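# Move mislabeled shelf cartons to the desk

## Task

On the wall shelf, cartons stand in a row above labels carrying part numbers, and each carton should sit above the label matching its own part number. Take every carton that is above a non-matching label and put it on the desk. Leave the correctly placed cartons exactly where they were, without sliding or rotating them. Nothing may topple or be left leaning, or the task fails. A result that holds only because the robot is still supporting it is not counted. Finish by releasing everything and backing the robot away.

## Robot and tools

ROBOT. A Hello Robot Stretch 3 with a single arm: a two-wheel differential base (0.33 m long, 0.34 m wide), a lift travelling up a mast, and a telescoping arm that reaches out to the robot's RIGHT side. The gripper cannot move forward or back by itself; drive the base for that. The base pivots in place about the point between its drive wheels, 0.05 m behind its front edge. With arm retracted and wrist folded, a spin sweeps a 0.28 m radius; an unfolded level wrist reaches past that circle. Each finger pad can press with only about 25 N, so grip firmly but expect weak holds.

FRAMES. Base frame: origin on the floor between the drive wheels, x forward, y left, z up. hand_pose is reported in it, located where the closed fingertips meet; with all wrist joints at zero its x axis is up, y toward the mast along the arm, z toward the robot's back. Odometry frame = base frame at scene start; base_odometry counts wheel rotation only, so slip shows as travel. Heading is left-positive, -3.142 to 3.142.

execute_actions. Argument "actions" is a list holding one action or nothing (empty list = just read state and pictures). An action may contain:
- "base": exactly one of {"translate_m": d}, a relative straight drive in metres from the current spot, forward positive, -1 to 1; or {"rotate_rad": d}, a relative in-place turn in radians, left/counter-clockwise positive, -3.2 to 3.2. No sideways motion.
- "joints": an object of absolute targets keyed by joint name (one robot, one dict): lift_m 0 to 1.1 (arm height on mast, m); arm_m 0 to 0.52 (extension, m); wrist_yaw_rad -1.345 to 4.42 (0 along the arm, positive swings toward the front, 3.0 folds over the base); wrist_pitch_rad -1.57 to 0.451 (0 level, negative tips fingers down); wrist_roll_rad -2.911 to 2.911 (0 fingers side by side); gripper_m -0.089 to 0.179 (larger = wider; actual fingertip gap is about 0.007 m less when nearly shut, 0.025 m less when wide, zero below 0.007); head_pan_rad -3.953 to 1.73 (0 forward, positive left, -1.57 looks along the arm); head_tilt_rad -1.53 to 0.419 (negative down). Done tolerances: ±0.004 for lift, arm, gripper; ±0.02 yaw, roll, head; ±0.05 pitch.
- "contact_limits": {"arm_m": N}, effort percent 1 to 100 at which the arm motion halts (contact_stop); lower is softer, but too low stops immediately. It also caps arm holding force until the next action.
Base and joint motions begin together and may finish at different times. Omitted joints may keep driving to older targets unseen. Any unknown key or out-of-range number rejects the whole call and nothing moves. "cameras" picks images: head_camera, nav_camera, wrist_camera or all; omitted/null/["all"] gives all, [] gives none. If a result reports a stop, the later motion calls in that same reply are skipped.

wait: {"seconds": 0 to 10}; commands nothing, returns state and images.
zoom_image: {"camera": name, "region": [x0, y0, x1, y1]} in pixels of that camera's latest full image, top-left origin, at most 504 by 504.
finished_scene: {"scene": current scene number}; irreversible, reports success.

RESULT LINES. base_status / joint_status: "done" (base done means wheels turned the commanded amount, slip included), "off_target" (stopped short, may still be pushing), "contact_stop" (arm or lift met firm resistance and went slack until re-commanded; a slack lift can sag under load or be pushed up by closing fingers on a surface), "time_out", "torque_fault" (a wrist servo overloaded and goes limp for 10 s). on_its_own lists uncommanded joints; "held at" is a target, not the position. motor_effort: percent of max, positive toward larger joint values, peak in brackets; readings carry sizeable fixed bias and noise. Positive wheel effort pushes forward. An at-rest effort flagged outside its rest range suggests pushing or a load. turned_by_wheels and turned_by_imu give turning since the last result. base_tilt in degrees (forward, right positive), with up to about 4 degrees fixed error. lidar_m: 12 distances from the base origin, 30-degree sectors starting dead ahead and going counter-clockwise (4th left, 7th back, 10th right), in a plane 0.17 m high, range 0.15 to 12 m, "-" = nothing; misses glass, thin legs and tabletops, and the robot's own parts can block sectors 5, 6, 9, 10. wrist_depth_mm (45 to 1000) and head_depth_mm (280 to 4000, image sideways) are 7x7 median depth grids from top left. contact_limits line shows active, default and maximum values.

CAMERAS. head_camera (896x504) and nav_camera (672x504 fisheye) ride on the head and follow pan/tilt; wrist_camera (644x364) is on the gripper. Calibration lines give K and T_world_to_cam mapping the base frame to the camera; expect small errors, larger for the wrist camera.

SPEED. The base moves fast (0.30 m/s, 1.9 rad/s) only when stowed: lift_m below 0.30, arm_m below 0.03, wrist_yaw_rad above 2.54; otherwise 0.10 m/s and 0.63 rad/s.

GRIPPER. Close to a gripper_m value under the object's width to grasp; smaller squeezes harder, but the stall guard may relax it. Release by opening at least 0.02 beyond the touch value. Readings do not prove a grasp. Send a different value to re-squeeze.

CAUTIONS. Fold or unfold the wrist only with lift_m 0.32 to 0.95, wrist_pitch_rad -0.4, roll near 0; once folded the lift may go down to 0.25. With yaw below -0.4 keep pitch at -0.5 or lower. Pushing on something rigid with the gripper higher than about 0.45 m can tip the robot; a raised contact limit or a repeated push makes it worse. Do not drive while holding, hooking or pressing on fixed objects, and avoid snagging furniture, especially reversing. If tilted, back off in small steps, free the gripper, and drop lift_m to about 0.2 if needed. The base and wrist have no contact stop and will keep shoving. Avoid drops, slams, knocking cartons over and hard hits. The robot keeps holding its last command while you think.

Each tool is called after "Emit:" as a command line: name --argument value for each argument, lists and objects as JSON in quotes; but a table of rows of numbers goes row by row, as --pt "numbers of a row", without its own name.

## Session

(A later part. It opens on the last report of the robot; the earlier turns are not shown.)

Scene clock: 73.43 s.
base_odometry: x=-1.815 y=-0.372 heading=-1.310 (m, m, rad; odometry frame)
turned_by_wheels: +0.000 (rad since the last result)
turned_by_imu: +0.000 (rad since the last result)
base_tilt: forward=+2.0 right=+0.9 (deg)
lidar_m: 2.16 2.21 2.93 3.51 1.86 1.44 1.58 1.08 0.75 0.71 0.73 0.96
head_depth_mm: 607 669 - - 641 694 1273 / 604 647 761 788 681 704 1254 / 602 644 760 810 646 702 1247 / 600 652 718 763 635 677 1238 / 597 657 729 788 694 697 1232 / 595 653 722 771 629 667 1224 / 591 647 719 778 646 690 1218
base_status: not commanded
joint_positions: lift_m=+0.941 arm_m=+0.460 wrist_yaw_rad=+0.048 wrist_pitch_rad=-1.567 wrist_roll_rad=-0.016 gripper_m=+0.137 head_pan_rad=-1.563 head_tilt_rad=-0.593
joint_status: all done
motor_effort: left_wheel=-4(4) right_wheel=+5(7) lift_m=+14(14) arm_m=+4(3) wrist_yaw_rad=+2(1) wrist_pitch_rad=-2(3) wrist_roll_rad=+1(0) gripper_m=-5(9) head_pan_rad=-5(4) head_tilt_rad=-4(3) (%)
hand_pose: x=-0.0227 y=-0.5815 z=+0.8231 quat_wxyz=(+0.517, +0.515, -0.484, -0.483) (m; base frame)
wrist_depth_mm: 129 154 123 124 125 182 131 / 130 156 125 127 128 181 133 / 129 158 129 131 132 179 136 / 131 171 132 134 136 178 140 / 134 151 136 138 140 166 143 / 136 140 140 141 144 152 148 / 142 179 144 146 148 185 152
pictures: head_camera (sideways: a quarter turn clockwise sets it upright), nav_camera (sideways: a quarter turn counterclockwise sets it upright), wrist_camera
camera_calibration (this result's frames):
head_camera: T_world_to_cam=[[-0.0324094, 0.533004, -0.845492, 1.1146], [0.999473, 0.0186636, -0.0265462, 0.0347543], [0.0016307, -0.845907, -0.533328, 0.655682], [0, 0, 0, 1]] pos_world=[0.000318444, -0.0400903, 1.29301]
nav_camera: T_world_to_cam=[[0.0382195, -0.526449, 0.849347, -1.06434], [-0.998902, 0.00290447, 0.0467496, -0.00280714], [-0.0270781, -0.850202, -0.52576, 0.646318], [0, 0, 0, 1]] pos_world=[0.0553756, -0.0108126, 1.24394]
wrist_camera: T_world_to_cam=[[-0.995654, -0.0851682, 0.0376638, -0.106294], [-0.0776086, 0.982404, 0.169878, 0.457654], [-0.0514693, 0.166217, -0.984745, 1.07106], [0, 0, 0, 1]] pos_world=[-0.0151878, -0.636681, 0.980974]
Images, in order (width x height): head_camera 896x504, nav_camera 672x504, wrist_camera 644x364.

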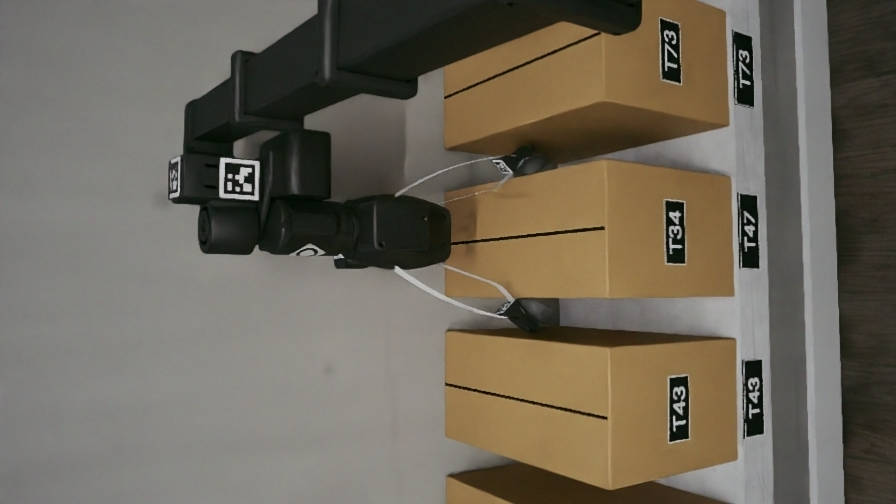

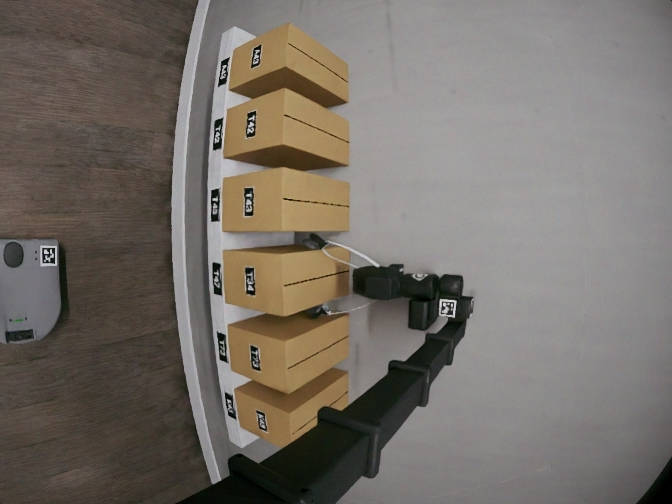

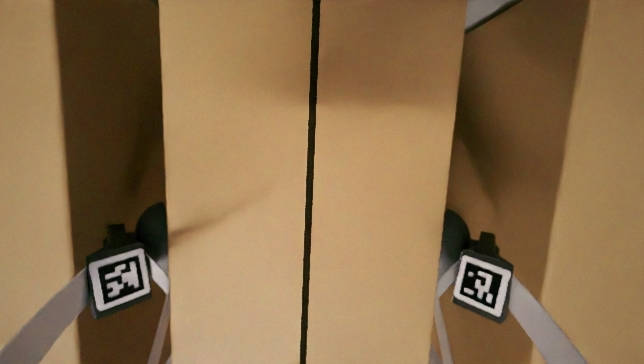

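Emit:
execute_actions --actions '[{"joints":{"gripper_m":0.07}}]' --cameras '[]'

Emit:
execute_actions --actions '[{"joints":{"lift_m":0.98}}]'

Scene clock: 76.63 s.
base_odometry: x=-1.815 y=-0.372 heading=-1.310 (m, m, rad; odometry frame)
turned_by_wheels: +0.000 (rad since the last result)
turned_by_imu: -0.001 (rad since the last result)
base_tilt: forward=+2.0 right=+0.9 (deg)
lidar_m: 2.16 2.22 2.92 3.51 1.86 1.44 1.59 1.08 0.76 0.71 0.73 0.96
head_depth_mm: 607 669 - - 640 697 1268 / 604 648 762 788 680 706 1257 / 602 645 759 809 643 704 1244 / 598 651 720 746 630 676 1239 / 596 655 726 788 693 696 1226 / 594 651 723 771 629 665 1218 / 590 649 718 779 647 692 1221
base_status: not commanded
joint_positions: lift_m=+0.941 arm_m=+0.460 wrist_yaw_rad=+0.048 wrist_pitch_rad=-1.567 wrist_roll_rad=-0.016 gripper_m=+0.105 head_pan_rad=-1.563 head_tilt_rad=-0.593
joint_status: gripper_m off_target (ended at +0.105, target +0.070)
motor_effort: left_wheel=-3(4) right_wheel=+5(5) lift_m=+16(16) arm_m=+4(3) wrist_yaw_rad=+1(2) wrist_pitch_rad=-2(2) wrist_roll_rad=+0(1) gripper_m=-99(100) head_pan_rad=-4(4) head_tilt_rad=-4(3) (%)
hand_pose: x=-0.0227 y=-0.5815 z=+0.8230 quat_wxyz=(+0.517, +0.515, -0.484, -0.483) (m; base frame)
wrist_depth_mm: 129 154 121 123 125 183 130 / 130 156 124 126 128 181 132 / 129 158 127 129 132 180 136 / 131 160 131 133 135 178 140 / 133 151 135 136 138 166 143 / 136 138 138 140 143 155 147 / 141 178 142 145 146 186 152
pictures: none
No camera images: the call's "cameras" was empty. Leave "cameras" out to get every camera's image.

Scene clock: 77.80 s.
base_odometry: x=-1.815 y=-0.372 heading=-1.310 (m, m, rad; odometry frame)
turned_by_wheels: +0.000 (rad since the last result)
turned_by_imu: +0.000 (rad since the last result)
base_tilt: forward=+1.9 right=+0.7 (deg)
lidar_m: 2.16 2.22 2.92 3.51 1.86 1.45 1.58 1.08 0.75 0.71 0.73 0.96
head_depth_mm: 607 650 - 812 640 694 1276 / 605 - 750 789 679 704 1259 / 600 - 748 785 614 718 1245 / 599 655 - 705 606 676 1241 / 596 655 727 775 693 698 1236 / 594 652 725 772 628 667 1226 / 591 649 719 778 648 690 1225
base_status: not commanded
joint_positions: lift_m=+0.979 arm_m=+0.460 wrist_yaw_rad=+0.048 wrist_pitch_rad=-1.567 wrist_roll_rad=-0.016 gripper_m=+0.086 head_pan_rad=-1.563 head_tilt_rad=-0.593
joint_status: all done
on_its_own: gripper_m moved -0.020 toward your old target +0.070
motor_effort: left_wheel=-4(4) right_wheel=+5(5) lift_m=+43(47) arm_m=+3(3) wrist_yaw_rad=+1(1) wrist_pitch_rad=-2(2) wrist_roll_rad=+1(0) gripper_m=-100(100) head_pan_rad=-4(5) head_tilt_rad=-3(3) (%)
hand_pose: x=-0.0227 y=-0.5815 z=+0.8617 quat_wxyz=(+0.517, +0.515, -0.484, -0.483) (m; base frame)
wrist_depth_mm: 155 156 119 121 123 172 166 / 159 160 122 124 125 181 171 / 162 164 125 127 129 180 176 / 167 169 128 131 133 180 181 / 171 171 132 134 136 184 186 / 174 - 136 138 140 188 191 / 182 184 139 142 144 197 197
pictures: head_camera (sideways: a quarter turn clockwise sets it upright), nav_camera (sideways: a quarter turn counterclockwise sets it upright), wrist_camera
camera_calibration (this result's frames):
head_camera: T_world_to_cam=[[-0.0324094, 0.533004, -0.845492, 1.1146], [0.999473, 0.0186636, -0.0265462, 0.0347543], [0.0016307, -0.845907, -0.533328, 0.655683], [0, 0, 0, 1]] pos_world=[0.000318444, -0.0400903, 1.29301]
nav_camera: T_world_to_cam=[[0.0382195, -0.526449, 0.849347, -1.06434], [-0.998902, 0.00290446, 0.0467496, -0.00280714], [-0.0270781, -0.850202, -0.52576, 0.646318], [0, 0, 0, 1]] pos_world=[0.0553756, -0.0108126, 1.24394]
wrist_camera: T_world_to_cam=[[-0.995654, -0.0851679, 0.0376638, -0.107748], [-0.0776083, 0.982404, 0.169878, 0.451095], [-0.0514693, 0.166217, -0.984745, 1.10908], [0, 0, 0, 1]] pos_world=[-0.0151878, -0.636683, 1.01959]
Images, in order (width x height): head_camera 896x504, nav_camera 672x504, wrist_camera 644x364.

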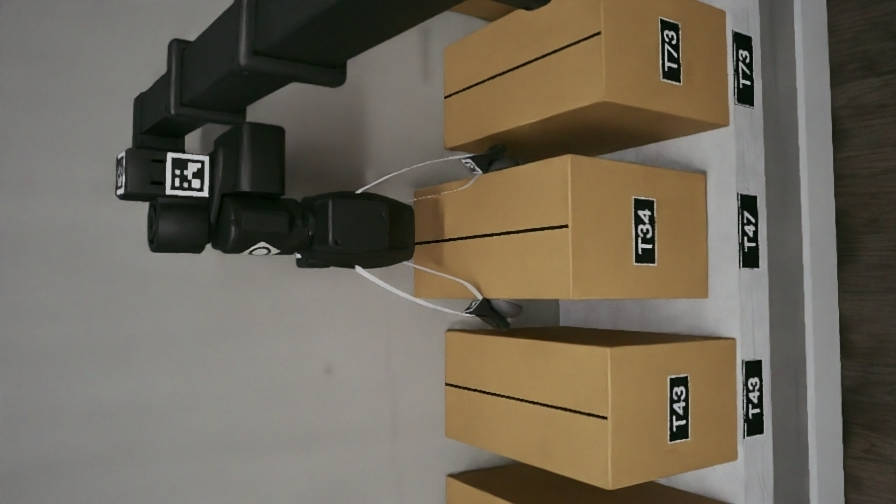

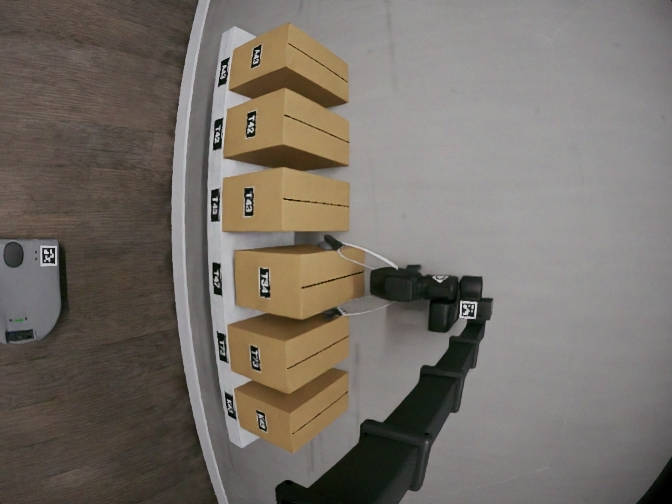

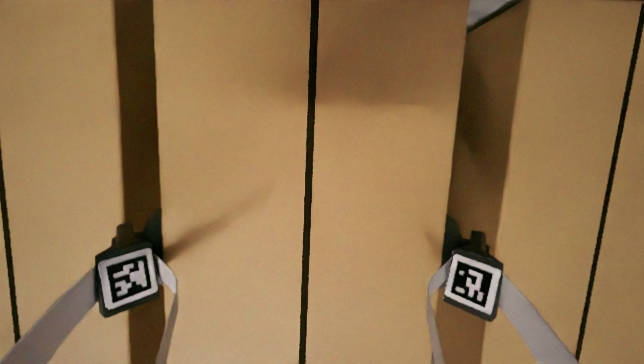

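Emit:
execute_actions --actions '[{"joints":{"arm_m":0.12}}]' --cameras '["wrist_camera"]'

Emit:
execute_actions --actions '[{"base":{"rotate_rad":1.555},"joints":{"head_pan_rad":0,"head_tilt_rad":-0.5}}]'

Scene clock: 84.57 s.
base_odometry: x=-1.815 y=-0.372 heading=-1.310 (m, m, rad; odometry frame)
turned_by_wheels: +0.000 (rad since the last result)
turned_by_imu: -0.001 (rad since the last result)
base_tilt: forward=+2.0 right=+0.9 (deg)
lidar_m: 2.16 2.21 2.92 3.51 1.86 1.45 1.58 1.08 0.75 0.71 0.73 0.96
head_depth_mm: 606 670 - - - 696 1263 / 604 665 - - - 706 1222 / 602 663 719 - - - 393 / 600 661 722 822 - - 396 / 596 656 727 802 836 626 408 / 593 654 725 772 629 666 1217 / 592 651 719 780 648 692 1218
base_status: not commanded
joint_positions: lift_m=+0.979 arm_m=+0.120 wrist_yaw_rad=+0.049 wrist_pitch_rad=-1.567 wrist_roll_rad=-0.016 gripper_m=+0.090 head_pan_rad=-1.563 head_tilt_rad=-0.593
joint_status: all done
on_its_own: gripper_m is held at +0.089, not at your +0.070, by its stall guard, which is not easing now
motor_effort: left_wheel=-3(3) right_wheel=+4(5) lift_m=+44(44) arm_m=-3(5) wrist_yaw_rad=+1(1) wrist_pitch_rad=-2(2) wrist_roll_rad=+0(1) gripper_m=-62(74) head_pan_rad=-5(3) head_tilt_rad=-3(4) (%)
hand_pose: x=-0.0228 y=-0.2422 z=+0.8617 quat_wxyz=(+0.517, +0.515, -0.484, -0.483) (m; base frame)
wrist_depth_mm: 931 936 120 122 123 987 - / 988 961 123 125 127 - - / - - 126 128 130 - - / - - 129 131 133 - - / - - 132 134 137 - - / - 136 136 138 140 - - / - - 140 142 145 - -
pictures: wrist_camera
camera_calibration (this result's frames):
wrist_camera: T_world_to_cam=[[-0.995576, -0.0860815, 0.0376638, -0.0790883], [-0.0785098, 0.982333, 0.169878, 0.117688], [-0.0516218, 0.16617, -0.984745, 1.05266], [0, 0, 0, 1]] pos_world=[-0.0151584, -0.297338, 1.01959]
Images, in order (width x height): wrist_camera 644x364.

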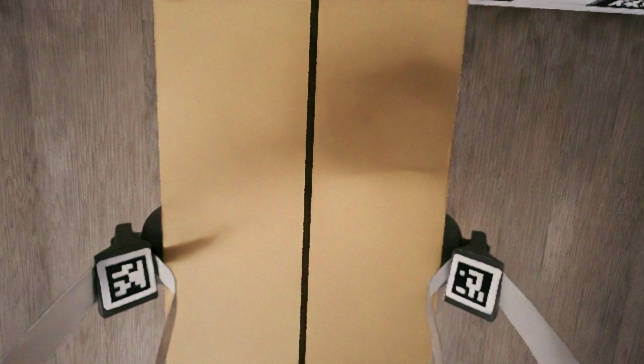

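Scene clock: 88.00 s.
base_odometry: x=-1.815 y=-0.372 heading=+0.245 (m, m, rad; odometry frame)
turned_by_wheels: +1.555 (rad since the last result)
turned_by_imu: +1.575 (rad since the last result)
base_tilt: forward=+2.1 right=+0.8 (deg)
lidar_m: 3.53 1.86 1.45 1.58 1.09 0.75 0.71 0.73 0.95 2.16 2.21 2.88
head_depth_mm: 3684 3961 3906 2796 2084 1664 1372 / 3691 3920 - 2766 2072 1654 1372 / 3672 3892 - 2749 2071 1654 1369 / 3642 3839 - 2756 2070 1646 1367 / 3580 3868 - 2717 2038 1637 1362 / 3588 3895 - 2712 2029 1626 1352 / 3520 3841 3969 2717 2023 1619 1350
base_status: done
joint_positions: lift_m=+0.979 arm_m=+0.120 wrist_yaw_rad=+0.049 wrist_pitch_rad=-1.567 wrist_roll_rad=-0.016 gripper_m=+0.090 head_pan_rad=-0.007 head_tilt_rad=-0.507
joint_status: all done
on_its_own: gripper_m is held at +0.089, not at your +0.070, by its stall guard, which is not easing now
motor_effort: left_wheel=-2(10) right_wheel=+4(9) lift_m=+44(44) arm_m=-3(4) wrist_yaw_rad=+1(0) wrist_pitch_rad=-3(2) wrist_roll_rad=+0(1) gripper_m=-62(63) head_pan_rad=+4(48) head_tilt_rad=+3(14) (%)
hand_pose: x=-0.0228 y=-0.2422 z=+0.8617 quat_wxyz=(+0.517, +0.515, -0.484, -0.483) (m; base frame)
wrist_depth_mm: 922 954 120 122 123 995 768 / 972 973 123 124 127 - 759 / - 994 126 127 130 - 752 / - - 129 131 133 - 758 / - - 132 134 136 - 752 / - 136 136 138 141 944 748 / - - 140 142 145 - 456
pictures: head_camera (sideways: a quarter turn clockwise sets it upright), nav_camera (sideways: a quarter turn counterclockwise sets it upright), wrist_camera
camera_calibration (this result's frames):
head_camera: T_world_to_cam=[[-0.459185, -0.025095, -0.887986, 1.17263], [-0.00165443, 0.999623, -0.0273944, 0.0419685], [0.888339, -0.01111, -0.459053, 0.553631], [0, 0, 0, 1]] pos_world=[0.0467091, -0.00637479, 1.29657]
nav_camera: T_world_to_cam=[[0.45241, 0.0310031, 0.891271, -1.12155], [-0.0215512, -0.998724, 0.0456803, -0.00738203], [0.89155, -0.0398742, -0.451164, 0.543653], [0, 0, 0, 1]] pos_world=[0.0225452, 0.0490765, 1.24521]
wrist_camera: T_world_to_cam=[[-0.995574, -0.0860986, 0.0376639, -0.0790928], [-0.0785266, 0.982331, 0.169878, 0.117693], [-0.0516247, 0.166169, -0.984745, 1.05266], [0, 0, 0, 1]] pos_world=[-0.0151575, -0.297342, 1.01959]
Images, in order (width x height): head_camera 896x504, nav_camera 672x504, wrist_camera 644x364.

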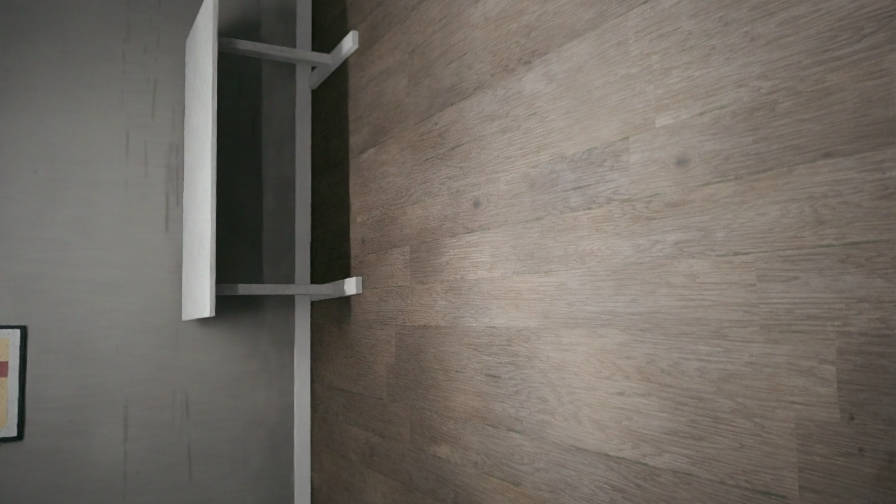

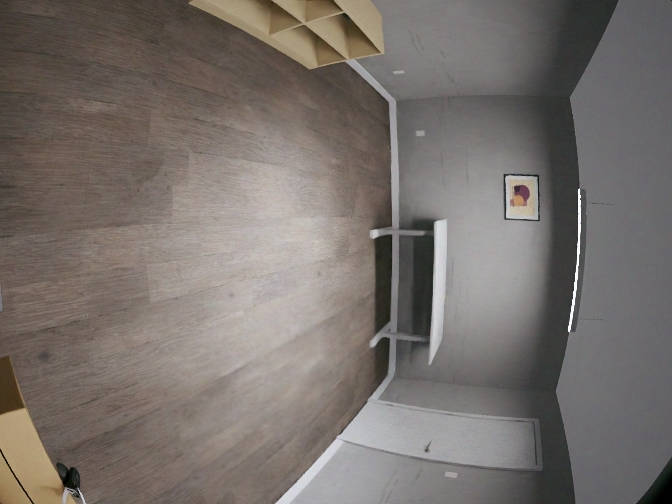

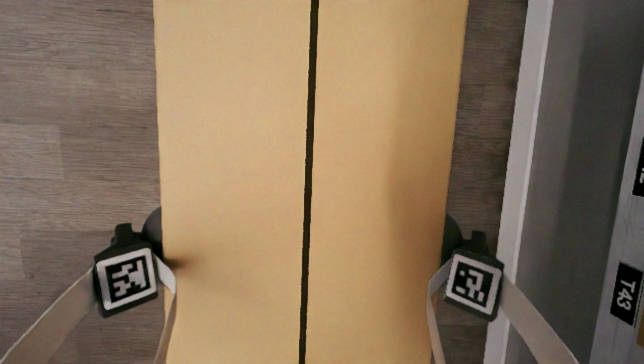

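Emit:
execute_actions --actions '[{"base":{"rotate_rad":-0.13}}]' --cameras '[]'

Emit:
execute_actions --actions '[{"base":{"translate_m":1.0},"joints":{"lift_m":0.7}}]' --cameras '[]'

Emit:
execute_actions --actions '[{"base":{"translate_m":1.0}}]' --cameras '[]'

Emit:
execute_actions --actions '[{"base":{"translate_m":0.7},"joints":{"lift_m":1.06}}]'

Scene clock: 96.27 s.
base_odometry: x=-1.815 y=-0.372 heading=+0.115 (m, m, rad; odometry frame)
turned_by_wheels: -0.130 (rad since the last result)
turned_by_imu: -0.133 (rad since the last result)
base_tilt: forward=+1.9 right=+0.8 (deg)
lidar_m: 3.51 2.35 1.45 1.58 1.30 0.80 0.71 0.72 0.86 1.61 2.17 2.61
head_depth_mm: 3915 - - 2788 2091 1651 1374 / 3850 - - 2792 2078 1648 1369 / 3764 - 3983 2775 2078 1649 1364 / 3708 3932 - 2737 2062 1640 1359 / 3632 3930 - 2724 2060 1634 1356 / 3563 3774 3799 2716 2034 1625 1353 / 3506 3788 3940 2700 2030 1614 1347
base_status: done
joint_positions: lift_m=+0.979 arm_m=+0.120 wrist_yaw_rad=+0.049 wrist_pitch_rad=-1.567 wrist_roll_rad=-0.016 gripper_m=+0.090 head_pan_rad=-0.007 head_tilt_rad=-0.507
joint_status: not commanded
on_its_own: gripper_m is held at +0.089, not at your +0.070, by its stall guard, which is not easing now
motor_effort: left_wheel=+3(8) right_wheel=-3(7) lift_m=+44(44) arm_m=-3(3) wrist_yaw_rad=+0(1) wrist_pitch_rad=-2(2) wrist_roll_rad=+1(0) gripper_m=-61(62) head_pan_rad=+4(3) head_tilt_rad=+4(3) (%)
hand_pose: x=-0.0228 y=-0.2422 z=+0.8617 quat_wxyz=(+0.517, +0.515, -0.484, -0.483) (m; base frame)
wrist_depth_mm: 941 947 119 121 123 977 692 / 969 961 123 125 126 - 702 / - - 126 128 130 - 717 / - - 129 131 133 - 716 / - - 132 135 137 - 754 / - 136 136 138 140 - 452 / - - 140 142 145 - 456
pictures: none
No camera images: the call's "cameras" was empty. Leave "cameras" out to get every camera's image.

Scene clock: 107.73 s.
base_odometry: x=-0.822 y=-0.258 heading=+0.115 (m, m, rad; odometry frame)
turned_by_wheels: +0.000 (rad since the last result)
turned_by_imu: +0.001 (rad since the last result)
base_tilt: forward=+2.0 right=+0.9 (deg)
lidar_m: 2.85 3.04 1.75 1.46 1.39 1.89 1.68 1.69 2.03 1.97 1.98 2.37
head_depth_mm: 2960 3227 3479 2761 2084 1653 1381 / 2917 3060 3430 2781 2075 1663 1371 / 2825 3016 3375 2762 2078 1648 1366 / 2784 2944 3315 2757 2060 1645 1365 / 2721 2898 3216 2714 2039 1637 1363 / 2681 2809 3172 2729 2032 1624 1356 / 2630 2796 3113 2684 2023 1623 1354
base_status: done
joint_positions: lift_m=+0.701 arm_m=+0.120 wrist_yaw_rad=+0.049 wrist_pitch_rad=-1.567 wrist_roll_rad=-0.016 gripper_m=+0.090 head_pan_rad=-0.007 head_tilt_rad=-0.507
joint_status: all done
on_its_own: gripper_m is held at +0.089, not at your +0.070, by its stall guard, which is not easing now
motor_effort: left_wheel=+3(10) right_wheel=-2(2) lift_m=+17(40) arm_m=-3(3) wrist_yaw_rad=+0(0) wrist_pitch_rad=-2(2) wrist_roll_rad=+0(0) gripper_m=-62(61) head_pan_rad=+3(4) head_tilt_rad=+3(3) (%)
hand_pose: x=-0.0228 y=-0.2422 z=+0.5830 quat_wxyz=(+0.517, +0.515, -0.484, -0.483) (m; base frame)
wrist_depth_mm: 677 682 120 122 123 716 729 / 704 701 123 124 127 738 743 / 720 718 126 128 130 769 773 / 731 740 129 131 133 777 803 / 753 440 132 135 137 804 825 / 773 136 136 138 140 828 832 / 800 804 139 142 145 863 867
pictures: none
No camera images: the call's "cameras" was empty. Leave "cameras" out to get every camera's image.

Scene clock: 119.20 s.
base_odometry: x=+0.172 y=-0.143 heading=+0.115 (m, m, rad; odometry frame)
turned_by_wheels: +0.000 (rad since the last result)
turned_by_imu: +0.001 (rad since the last result)
base_tilt: forward=+2.0 right=+0.8 (deg)
lidar_m: 2.08 1.61 2.21 1.90 1.98 1.93 2.66 2.67 1.99 1.78 1.79 1.89
head_depth_mm: 1970 2148 1855 2447 2082 1655 1374 / 1931 2100 1834 2507 2072 1659 1370 / 1896 2064 1814 2473 2064 1651 1376 / 1860 2037 1803 2395 2054 1641 1368 / 1825 1978 1799 2399 2046 1634 1358 / 1785 1953 1769 2348 2048 1623 1361 / 1757 1920 1758 2238 1902 1625 1351
base_status: done
joint_positions: lift_m=+0.701 arm_m=+0.120 wrist_yaw_rad=+0.049 wrist_pitch_rad=-1.567 wrist_roll_rad=-0.016 gripper_m=+0.090 head_pan_rad=-0.007 head_tilt_rad=-0.507
joint_status: not commanded
on_its_own: gripper_m is held at +0.089, not at your +0.070, by its stall guard, which is not easing now
motor_effort: left_wheel=+3(10) right_wheel=-2(3) lift_m=+16(17) arm_m=-4(3) wrist_yaw_rad=+0(0) wrist_pitch_rad=-2(2) wrist_roll_rad=+0(1) gripper_m=-61(61) head_pan_rad=+3(3) head_tilt_rad=+3(3) (%)
hand_pose: x=-0.0228 y=-0.2422 z=+0.5830 quat_wxyz=(+0.517, +0.515, -0.484, -0.483) (m; base frame)
wrist_depth_mm: 679 683 120 121 123 729 738 / 695 698 123 125 127 735 765 / 716 723 125 128 130 753 765 / 731 728 129 131 133 789 796 / 742 438 133 134 137 812 817 / 772 136 136 138 140 816 839 / 798 807 140 142 145 839 869
pictures: none
No camera images: the call's "cameras" was empty. Leave "cameras" out to get every camera's image.

Scene clock: 127.27 s.
base_odometry: x=+0.867 y=-0.062 heading=+0.115 (m, m, rad; odometry frame)
turned_by_wheels: +0.000 (rad since the last result)
turned_by_imu: +0.001 (rad since the last result)
base_tilt: forward=+1.9 right=+0.8 (deg)
lidar_m: 1.40 0.98 1.69 2.10 2.11 2.09 3.32 2.95 1.83 1.62 1.63 1.26
head_depth_mm: 1304 1428 1549 1225 918 1600 1371 / 1275 1387 1509 1220 912 1605 1375 / 1254 1366 1490 1214 909 1559 1370 / 1230 1342 1465 1200 904 1553 1365 / 1213 1316 1436 1197 900 1501 1365 / 1184 1283 1404 1188 895 787 1351 / 1168 1260 1371 1181 891 783 1350
base_status: done
joint_positions: lift_m=+1.059 arm_m=+0.120 wrist_yaw_rad=+0.049 wrist_pitch_rad=-1.567 wrist_roll_rad=-0.016 gripper_m=+0.090 head_pan_rad=-0.007 head_tilt_rad=-0.507
joint_status: all done
on_its_own: gripper_m is held at +0.089, not at your +0.070, by its stall guard, which is not easing now
motor_effort: left_wheel=+3(10) right_wheel=-2(2) lift_m=+44(46) arm_m=-3(3) wrist_yaw_rad=+0(1) wrist_pitch_rad=-3(2) wrist_roll_rad=+0(1) gripper_m=-62(60) head_pan_rad=+4(4) head_tilt_rad=+4(3) (%)
hand_pose: x=-0.0228 y=-0.2422 z=+0.9417 quat_wxyz=(+0.517, +0.515, -0.484, -0.483) (m; base frame)
wrist_depth_mm: - - 120 122 123 - - / - - 123 125 127 - - / - - 126 127 130 - - / - - 129 131 133 - - / - - 133 134 136 - - / - 136 136 138 141 - - / - - 140 142 145 - -
pictures: head_camera (sideways: a quarter turn clockwise sets it upright), nav_camera (sideways: a quarter turn counterclockwise sets it upright), wrist_camera
camera_calibration (this result's frames):
head_camera: T_world_to_cam=[[-0.458894, -0.0251003, -0.888136, 1.17282], [-0.00165241, 0.999623, -0.0273973, 0.0419722], [0.888489, -0.0111049, -0.458763, 0.553252], [0, 0, 0, 1]] pos_world=[0.0467109, -0.00637452, 1.29659]
nav_camera: T_world_to_cam=[[0.452118, 0.0310083, 0.891419, -1.12174], [-0.0215592, -0.998724, 0.0456755, -0.00737584], [0.891697, -0.039869, -0.450873, 0.543273], [0, 0, 0, 1]] pos_world=[0.0225634, 0.0490764, 1.24522]
wrist_camera: T_world_to_cam=[[-0.995575, -0.0860976, 0.0376639, -0.0821042], [-0.0785256, 0.982331, 0.169878, 0.104087], [-0.0516245, 0.166169, -0.984745, 1.13144], [0, 0, 0, 1]] pos_world=[-0.0151575, -0.297327, 1.09959]
Images, in order (width x height): head_camera 896x504, nav_camera 672x504, wrist_camera 644x364.

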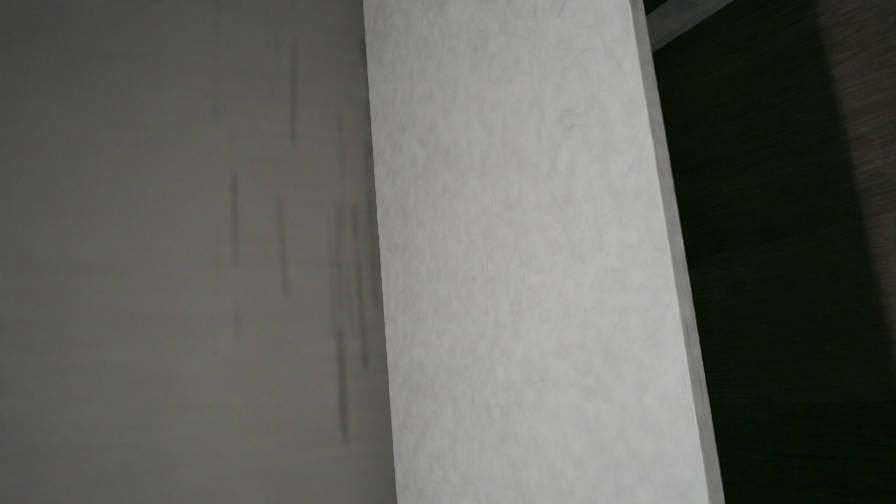

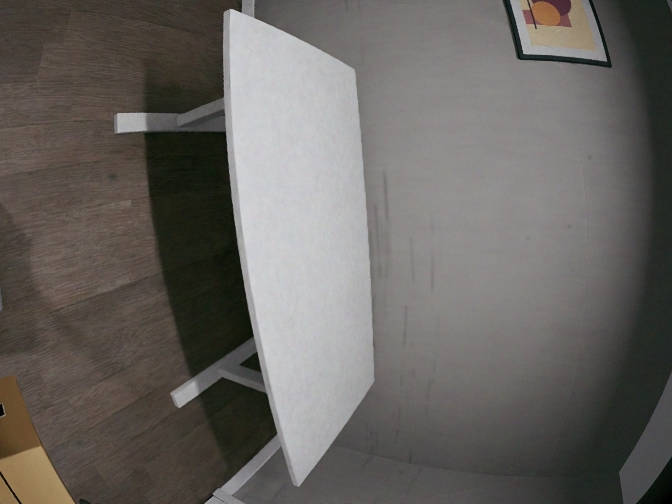

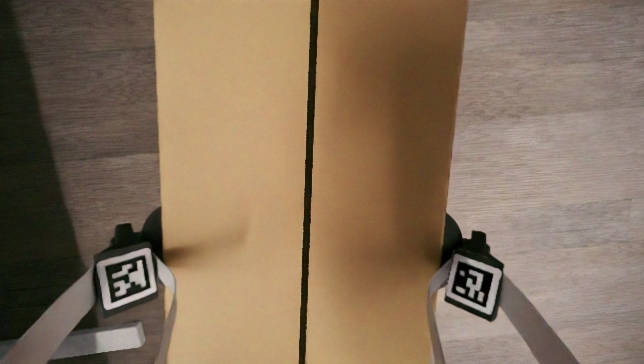

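Emit:
execute_actions --actions '[{"base":{"translate_m":0.15}}]' --cameras '[]'

Emit:
execute_actions --actions '[{"base":{"rotate_rad":1.66},"joints":{"head_pan_rad":-1.57,"head_tilt_rad":-0.7}}]' --cameras '[]'

Emit:
execute_actions --actions '[{"joints":{"arm_m":0.51},"contact_limits":{"arm_m":15}}]'

Scene clock: 133.67 s.
base_odometry: x=+1.016 y=-0.045 heading=+0.115 (m, m, rad; odometry frame)
turned_by_wheels: +0.000 (rad since the last result)
turned_by_imu: -0.001 (rad since the last result)
base_tilt: forward=+2.0 right=+0.8 (deg)
lidar_m: 1.25 0.85 1.52 2.13 2.14 2.20 3.46 2.90 1.80 1.60 1.60 1.13
head_depth_mm: 1160 1270 1391 1230 915 732 1379 / 1139 1240 1366 1218 914 730 1346 / 1118 1218 1322 1210 912 728 1305 / 1096 1191 1304 1203 908 724 1301 / 1079 1166 1273 1196 901 722 1270 / 1056 1146 1253 1190 898 720 648 / 1037 1126 1217 1181 893 717 626
base_status: done
joint_positions: lift_m=+1.059 arm_m=+0.120 wrist_yaw_rad=+0.049 wrist_pitch_rad=-1.567 wrist_roll_rad=-0.016 gripper_m=+0.090 head_pan_rad=-0.007 head_tilt_rad=-0.507
joint_status: not commanded
on_its_own: gripper_m is held at +0.089, not at your +0.070, by its stall guard, which is not easing now
motor_effort: left_wheel=+2(9) right_wheel=-2(3) lift_m=+44(44) arm_m=-3(3) wrist_yaw_rad=+1(1) wrist_pitch_rad=-2(2) wrist_roll_rad=+0(0) gripper_m=-61(63) head_pan_rad=+3(4) head_tilt_rad=+3(3) (%)
hand_pose: x=-0.0228 y=-0.2422 z=+0.9417 quat_wxyz=(+0.517, +0.515, -0.484, -0.483) (m; base frame)
wrist_depth_mm: - - 120 121 123 - - / - - 123 124 126 - - / - - 126 128 130 - - / - - 129 131 133 - - / - - 133 134 136 - - / - 136 136 139 140 - - / - - 140 142 145 - -
pictures: none
No camera images: the call's "cameras" was empty. Leave "cameras" out to get every camera's image.

Scene clock: 137.27 s.
base_odometry: x=+1.016 y=-0.045 heading=+1.775 (m, m, rad; odometry frame)
turned_by_wheels: +1.660 (rad since the last result)
turned_by_imu: +1.681 (rad since the last result)
base_tilt: forward=+1.9 right=+0.9 (deg)
lidar_m: 2.13 1.91 2.60 3.46 2.57 1.73 1.59 1.62 1.13 1.25 0.85 1.62
head_depth_mm: - - 1066 917 746 1432 1238 / - - - 910 724 348 304 / - - - - 395 350 303 / 1103 1218 - - 392 349 302 / 1100 1226 1152 899 434 345 307 / 1083 1214 1150 896 733 1352 1228 / 1075 1192 1142 891 732 1347 1225
base_status: done
joint_positions: lift_m=+1.059 arm_m=+0.120 wrist_yaw_rad=+0.049 wrist_pitch_rad=-1.567 wrist_roll_rad=-0.016 gripper_m=+0.090 head_pan_rad=-1.563 head_tilt_rad=-0.691
joint_status: all done
on_its_own: gripper_m is held at +0.089, not at your +0.070, by its stall guard, which is not easing now
motor_effort: left_wheel=-3(9) right_wheel=+3(8) lift_m=+44(43) arm_m=-3(4) wrist_yaw_rad=+1(1) wrist_pitch_rad=-3(2) wrist_roll_rad=+1(0) gripper_m=-61(61) head_pan_rad=-4(47) head_tilt_rad=-4(20) (%)
hand_pose: x=-0.0228 y=-0.2422 z=+0.9417 quat_wxyz=(+0.517, +0.515, -0.484, -0.483) (m; base frame)
wrist_depth_mm: - 363 120 122 123 - - / - - 123 124 126 - - / - - 126 127 129 - - / - - 129 131 133 - - / - - 133 135 136 - - / - 136 136 138 140 - - / - - 140 143 145 - -
pictures: none
No camera images: the call's "cameras" was empty. Leave "cameras" out to get every camera's image.

Scene clock: 141.33 s.
base_odometry: x=+1.016 y=-0.045 heading=+1.775 (m, m, rad; odometry frame)
turned_by_wheels: +0.000 (rad since the last result)
turned_by_imu: -0.001 (rad since the last result)
base_tilt: forward=+2.2 right=+0.9 (deg)
lidar_m: 2.13 1.90 2.60 3.47 2.56 1.73 1.59 1.62 1.13 1.25 0.85 1.62
head_depth_mm: 1155 1270 1172 914 744 1436 1244 / 1137 1255 1172 909 744 1430 1236 / 1152 1271 653 632 723 1401 1231 / 1098 1265 649 616 718 1400 1230 / 1098 1220 1152 898 735 1397 1228 / 1080 1213 1144 894 732 1348 1224 / 1079 1201 1141 891 731 1356 1219
base_status: not commanded
joint_positions: lift_m=+1.059 arm_m=+0.510 wrist_yaw_rad=+0.049 wrist_pitch_rad=-1.567 wrist_roll_rad=-0.016 gripper_m=+0.090 head_pan_rad=-1.563 head_tilt_rad=-0.691
joint_status: all done
on_its_own: gripper_m is held at +0.089, not at your +0.070, by its stall guard, which is not easing now
motor_effort: left_wheel=-3(3) right_wheel=+4(3) lift_m=+44(44) arm_m=+4(4) wrist_yaw_rad=+0(0) wrist_pitch_rad=-2(3) wrist_roll_rad=+1(0) gripper_m=-61(61) head_pan_rad=-3(4) head_tilt_rad=-4(4) (%)
contact_limits: arm_m 15 (drawing in: default 22, maximum 36; extending or still: default 30, maximum 49)
hand_pose: x=-0.0228 y=-0.6315 z=+0.9417 quat_wxyz=(+0.517, +0.515, -0.484, -0.483) (m; base frame)
wrist_depth_mm: 345 345 119 121 123 365 372 / 354 354 123 124 126 375 381 / 361 361 126 128 130 385 393 / 373 374 129 131 133 398 402 / 382 256 132 135 136 406 413 / 390 136 136 139 140 419 428 / 404 407 140 142 145 - -
pictures: head_camera (sideways: a quarter turn clockwise sets it upright), nav_camera (sideways: a quarter turn counterclockwise sets it upright), wrist_camera
camera_calibration (this result's frames):
head_camera: T_world_to_cam=[[-0.033015, 0.613587, -0.788937, 1.04087], [0.999454, 0.0212089, -0.0253296, 0.0331672], [0.00119061, -0.789342, -0.613952, 0.760575], [0, 0, 0, 1]] pos_world=[0.00030979, -0.0390158, 1.28898]
nav_camera: T_world_to_cam=[[0.0388283, -0.607443, 0.793414, -0.991421], [-0.998867, -0.00173285, 0.0475562, -0.00385143], [-0.0275128, -0.794362, -0.606822, 0.751781], [0, 0, 0, 1]] pos_world=[0.0553317, -0.00505188, 1.24299]
wrist_camera: T_world_to_cam=[[-0.995571, -0.086135, 0.0376649, -0.115651], [-0.0785638, 0.982333, 0.169852, 0.486587], [-0.0516297, 0.166141, -0.984749, 1.19612], [0, 0, 0, 1]] pos_world=[-0.0151557, -0.686677, 1.09959]
Images, in order (width x height): head_camera 896x504, nav_camera 672x504, wrist_camera 644x364.

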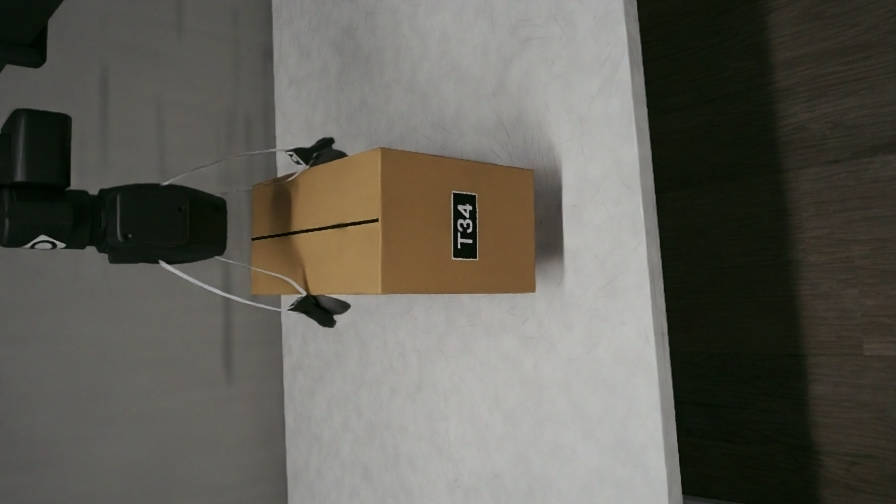

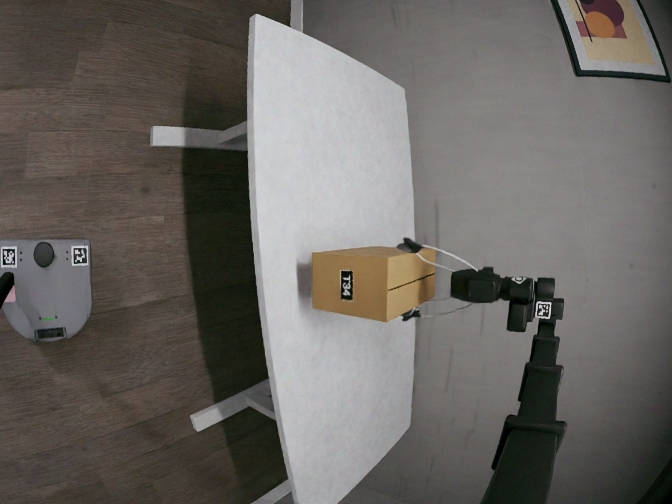

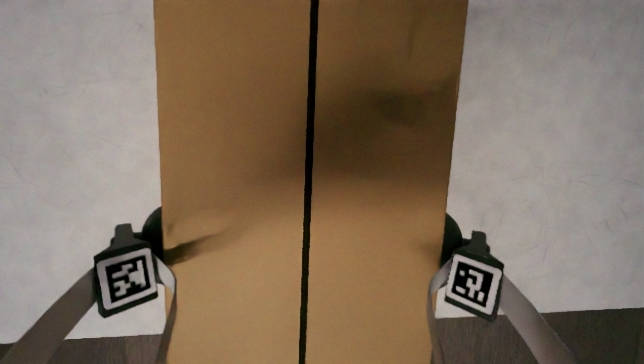

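Emit:
execute_actions --actions '[{"joints":{"lift_m":1.002}}]' --cameras '["head_camera"]'

Scene clock: 145.00 s.
base_odometry: x=+1.016 y=-0.045 heading=+1.775 (m, m, rad; odometry frame)
turned_by_wheels: +0.000 (rad since the last result)
turned_by_imu: -0.001 (rad since the last result)
base_tilt: forward=+1.9 right=+0.9 (deg)
lidar_m: 2.13 1.91 2.61 3.47 2.57 1.73 1.59 1.62 1.13 1.25 0.85 1.62
head_depth_mm: 1096 1317 1172 914 747 1436 1243 / - 1263 1173 906 743 1433 1239 / - 1259 1118 647 710 1398 1232 / 1103 1216 736 634 701 1400 1230 / 1098 1227 1198 896 736 1391 1226 / 1082 1216 1146 894 734 1358 1224 / 1074 1199 1138 891 730 1346 1219
base_status: not commanded
joint_positions: lift_m=+1.003 arm_m=+0.510 wrist_yaw_rad=+0.049 wrist_pitch_rad=-1.567 wrist_roll_rad=-0.016 gripper_m=+0.090 head_pan_rad=-1.563 head_tilt_rad=-0.691
joint_status: all done
on_its_own: gripper_m is held at +0.089, not at your +0.070, by its stall guard, which is not easing now
motor_effort: left_wheel=-2(3) right_wheel=+4(3) lift_m=+16(41) arm_m=+3(4) wrist_yaw_rad=+0(0) wrist_pitch_rad=-2(2) wrist_roll_rad=+1(1) gripper_m=-64(63) head_pan_rad=-4(4) head_tilt_rad=-4(3) (%)
hand_pose: x=-0.0228 y=-0.6315 z=+0.8850 quat_wxyz=(+0.517, +0.515, -0.484, -0.483) (m; base frame)
wrist_depth_mm: 293 293 120 122 123 311 315 / 298 302 123 124 126 321 321 / 306 310 126 128 130 329 331 / 315 318 129 131 133 335 341 / 322 227 133 135 136 347 349 / 330 136 136 138 140 356 361 / 343 344 140 143 145 369 373
pictures: head_camera (sideways: a quarter turn clockwise sets it upright)
camera_calibration (this result's frames):
head_camera: T_world_to_cam=[[-0.033015, 0.613587, -0.788937, 1.04087], [0.999454, 0.0212089, -0.0253296, 0.0331672], [0.00119061, -0.789342, -0.613952, 0.760575], [0, 0, 0, 1]] pos_world=[0.00030979, -0.0390158, 1.28898]
Images, in order (width x height): head_camera 896x504.

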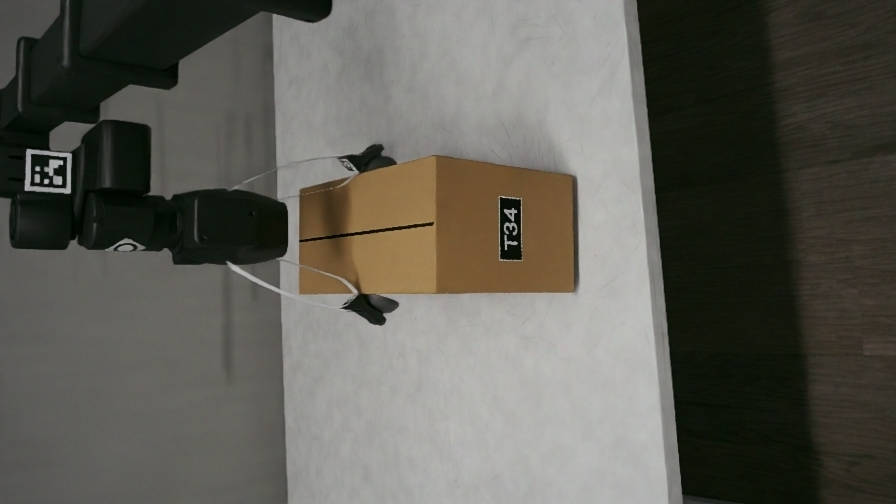

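Emit:
execute_actions --actions '[{"joints":{"lift_m":0.992}}]' --cameras '["head_camera"]'

Scene clock: 147.77 s.
base_odometry: x=+1.016 y=-0.045 heading=+1.775 (m, m, rad; odometry frame)
turned_by_wheels: +0.000 (rad since the last result)
turned_by_imu: -0.001 (rad since the last result)
base_tilt: forward=+2.1 right=+0.8 (deg)
lidar_m: 2.13 1.91 2.61 3.47 2.56 1.73 1.59 1.62 1.12 1.25 0.85 1.62
head_depth_mm: 1098 - 1178 911 744 1439 1245 / - 1278 1168 909 744 1433 1235 / - 1267 1142 654 709 1402 1237 / 1104 1213 753 644 701 1392 1231 / 1093 1220 1155 898 735 1383 1231 / 1089 1205 1146 894 734 1357 1226 / 1080 1198 1140 891 731 1346 1224
base_status: not commanded
joint_positions: lift_m=+0.993 arm_m=+0.510 wrist_yaw_rad=+0.049 wrist_pitch_rad=-1.567 wrist_roll_rad=-0.016 gripper_m=+0.090 head_pan_rad=-1.563 head_tilt_rad=-0.691
joint_status: all done
on_its_own: gripper_m is held at +0.089, not at your +0.070, by its stall guard, which is not easing now
motor_effort: left_wheel=-3(3) right_wheel=+3(4) lift_m=+16(16) arm_m=+4(4) wrist_yaw_rad=+1(0) wrist_pitch_rad=-2(3) wrist_roll_rad=+0(0) gripper_m=-62(62) head_pan_rad=-5(4) head_tilt_rad=-4(5) (%)
hand_pose: x=-0.0228 y=-0.6315 z=+0.8750 quat_wxyz=(+0.517, +0.515, -0.484, -0.483) (m; base frame)
wrist_depth_mm: 283 285 120 121 123 300 302 / 289 290 123 125 127 308 314 / 297 299 126 128 130 317 322 / 304 307 129 131 133 324 332 / 313 222 132 134 137 335 343 / 319 136 137 138 140 346 351 / 335 334 140 142 145 355 361
pictures: head_camera (sideways: a quarter turn clockwise sets it upright)
camera_calibration (this result's frames):
head_camera: T_world_to_cam=[[-0.033015, 0.613587, -0.788937, 1.04087], [0.999454, 0.0212089, -0.0253296, 0.0331672], [0.00119061, -0.789343, -0.613952, 0.760575], [0, 0, 0, 1]] pos_world=[0.00030979, -0.0390158, 1.28898]
Images, in order (width x height): head_camera 896x504.

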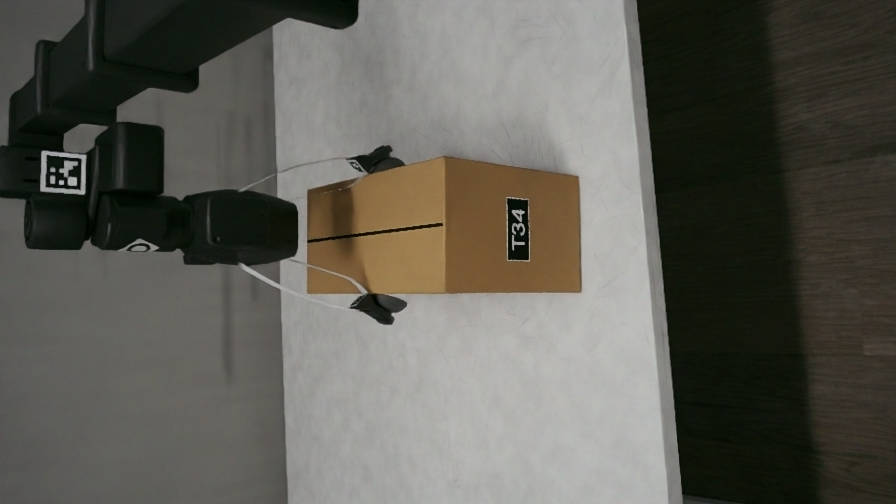

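Emit:
execute_actions --actions '[{"joints":{"lift_m":0.982}}]' --cameras '["head_camera"]'

Scene clock: 150.57 s.
base_odometry: x=+1.016 y=-0.045 heading=+1.775 (m, m, rad; odometry frame)
turned_by_wheels: +0.000 (rad since the last result)
turned_by_imu: +0.000 (rad since the last result)
base_tilt: forward=+2.0 right=+0.8 (deg)
lidar_m: 2.13 1.91 2.60 3.46 2.56 1.73 1.60 1.62 1.13 1.25 0.85 1.63
head_depth_mm: 1104 - 1155 913 744 1439 1240 / - 1276 1173 909 743 1423 1239 / - 1267 1122 658 714 1394 1235 / 1089 1208 760 646 702 1393 1231 / 1094 1222 1158 900 736 1388 1233 / 1087 1209 1155 896 733 1357 1227 / 1077 1195 1137 893 730 1359 1218
base_status: not commanded
joint_positions: lift_m=+0.986 arm_m=+0.510 wrist_yaw_rad=+0.049 wrist_pitch_rad=-1.570 wrist_roll_rad=-0.016 gripper_m=+0.090 head_pan_rad=-1.563 head_tilt_rad=-0.691
joint_status: lift_m contact_stop (moved -0.007 of -0.011)
on_its_own: gripper_m is held at +0.089, not at your +0.070, by its stall guard, which is not easing now; lift_m is slack since a contact_stop, until your next command for it
motor_effort: left_wheel=+1(3) right_wheel=-2(4) lift_m=+29(29) arm_m=+3(4) wrist_yaw_rad=+1(1) wrist_pitch_rad=-1(2) wrist_roll_rad=+0(1) gripper_m=-59(62) head_pan_rad=-4(4) head_tilt_rad=-4(4) (%)
hand_pose: x=-0.0228 y=-0.6308 z=+0.8683 quat_wxyz=(+0.516, +0.516, -0.483, -0.484) (m; base frame)
wrist_depth_mm: 280 281 117 119 120 295 299 / 287 287 120 122 123 303 308 / 293 295 124 125 127 312 316 / 302 303 127 128 130 321 323 / 310 310 130 132 134 331 334 / 317 - 134 135 137 340 343 / 328 328 138 140 142 354 356
pictures: head_camera (sideways: a quarter turn clockwise sets it upright)
camera_calibration (this result's frames):
head_camera: T_world_to_cam=[[-0.0330149, 0.613595, -0.78893, 1.04087], [0.999454, 0.021209, -0.0253295, 0.0331671], [0.00119037, -0.789336, -0.61396, 0.760586], [0, 0, 0, 1]] pos_world=[0.00030978, -0.0390157, 1.28898]
Images, in order (width x height): head_camera 896x504.

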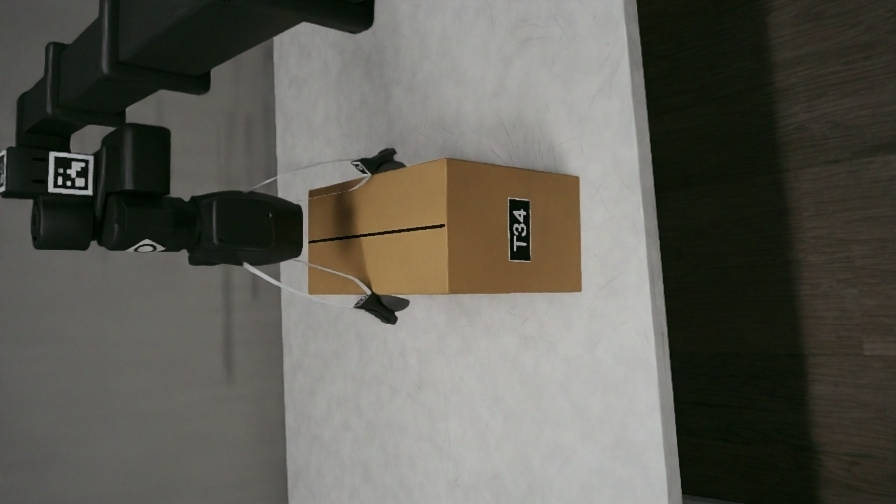

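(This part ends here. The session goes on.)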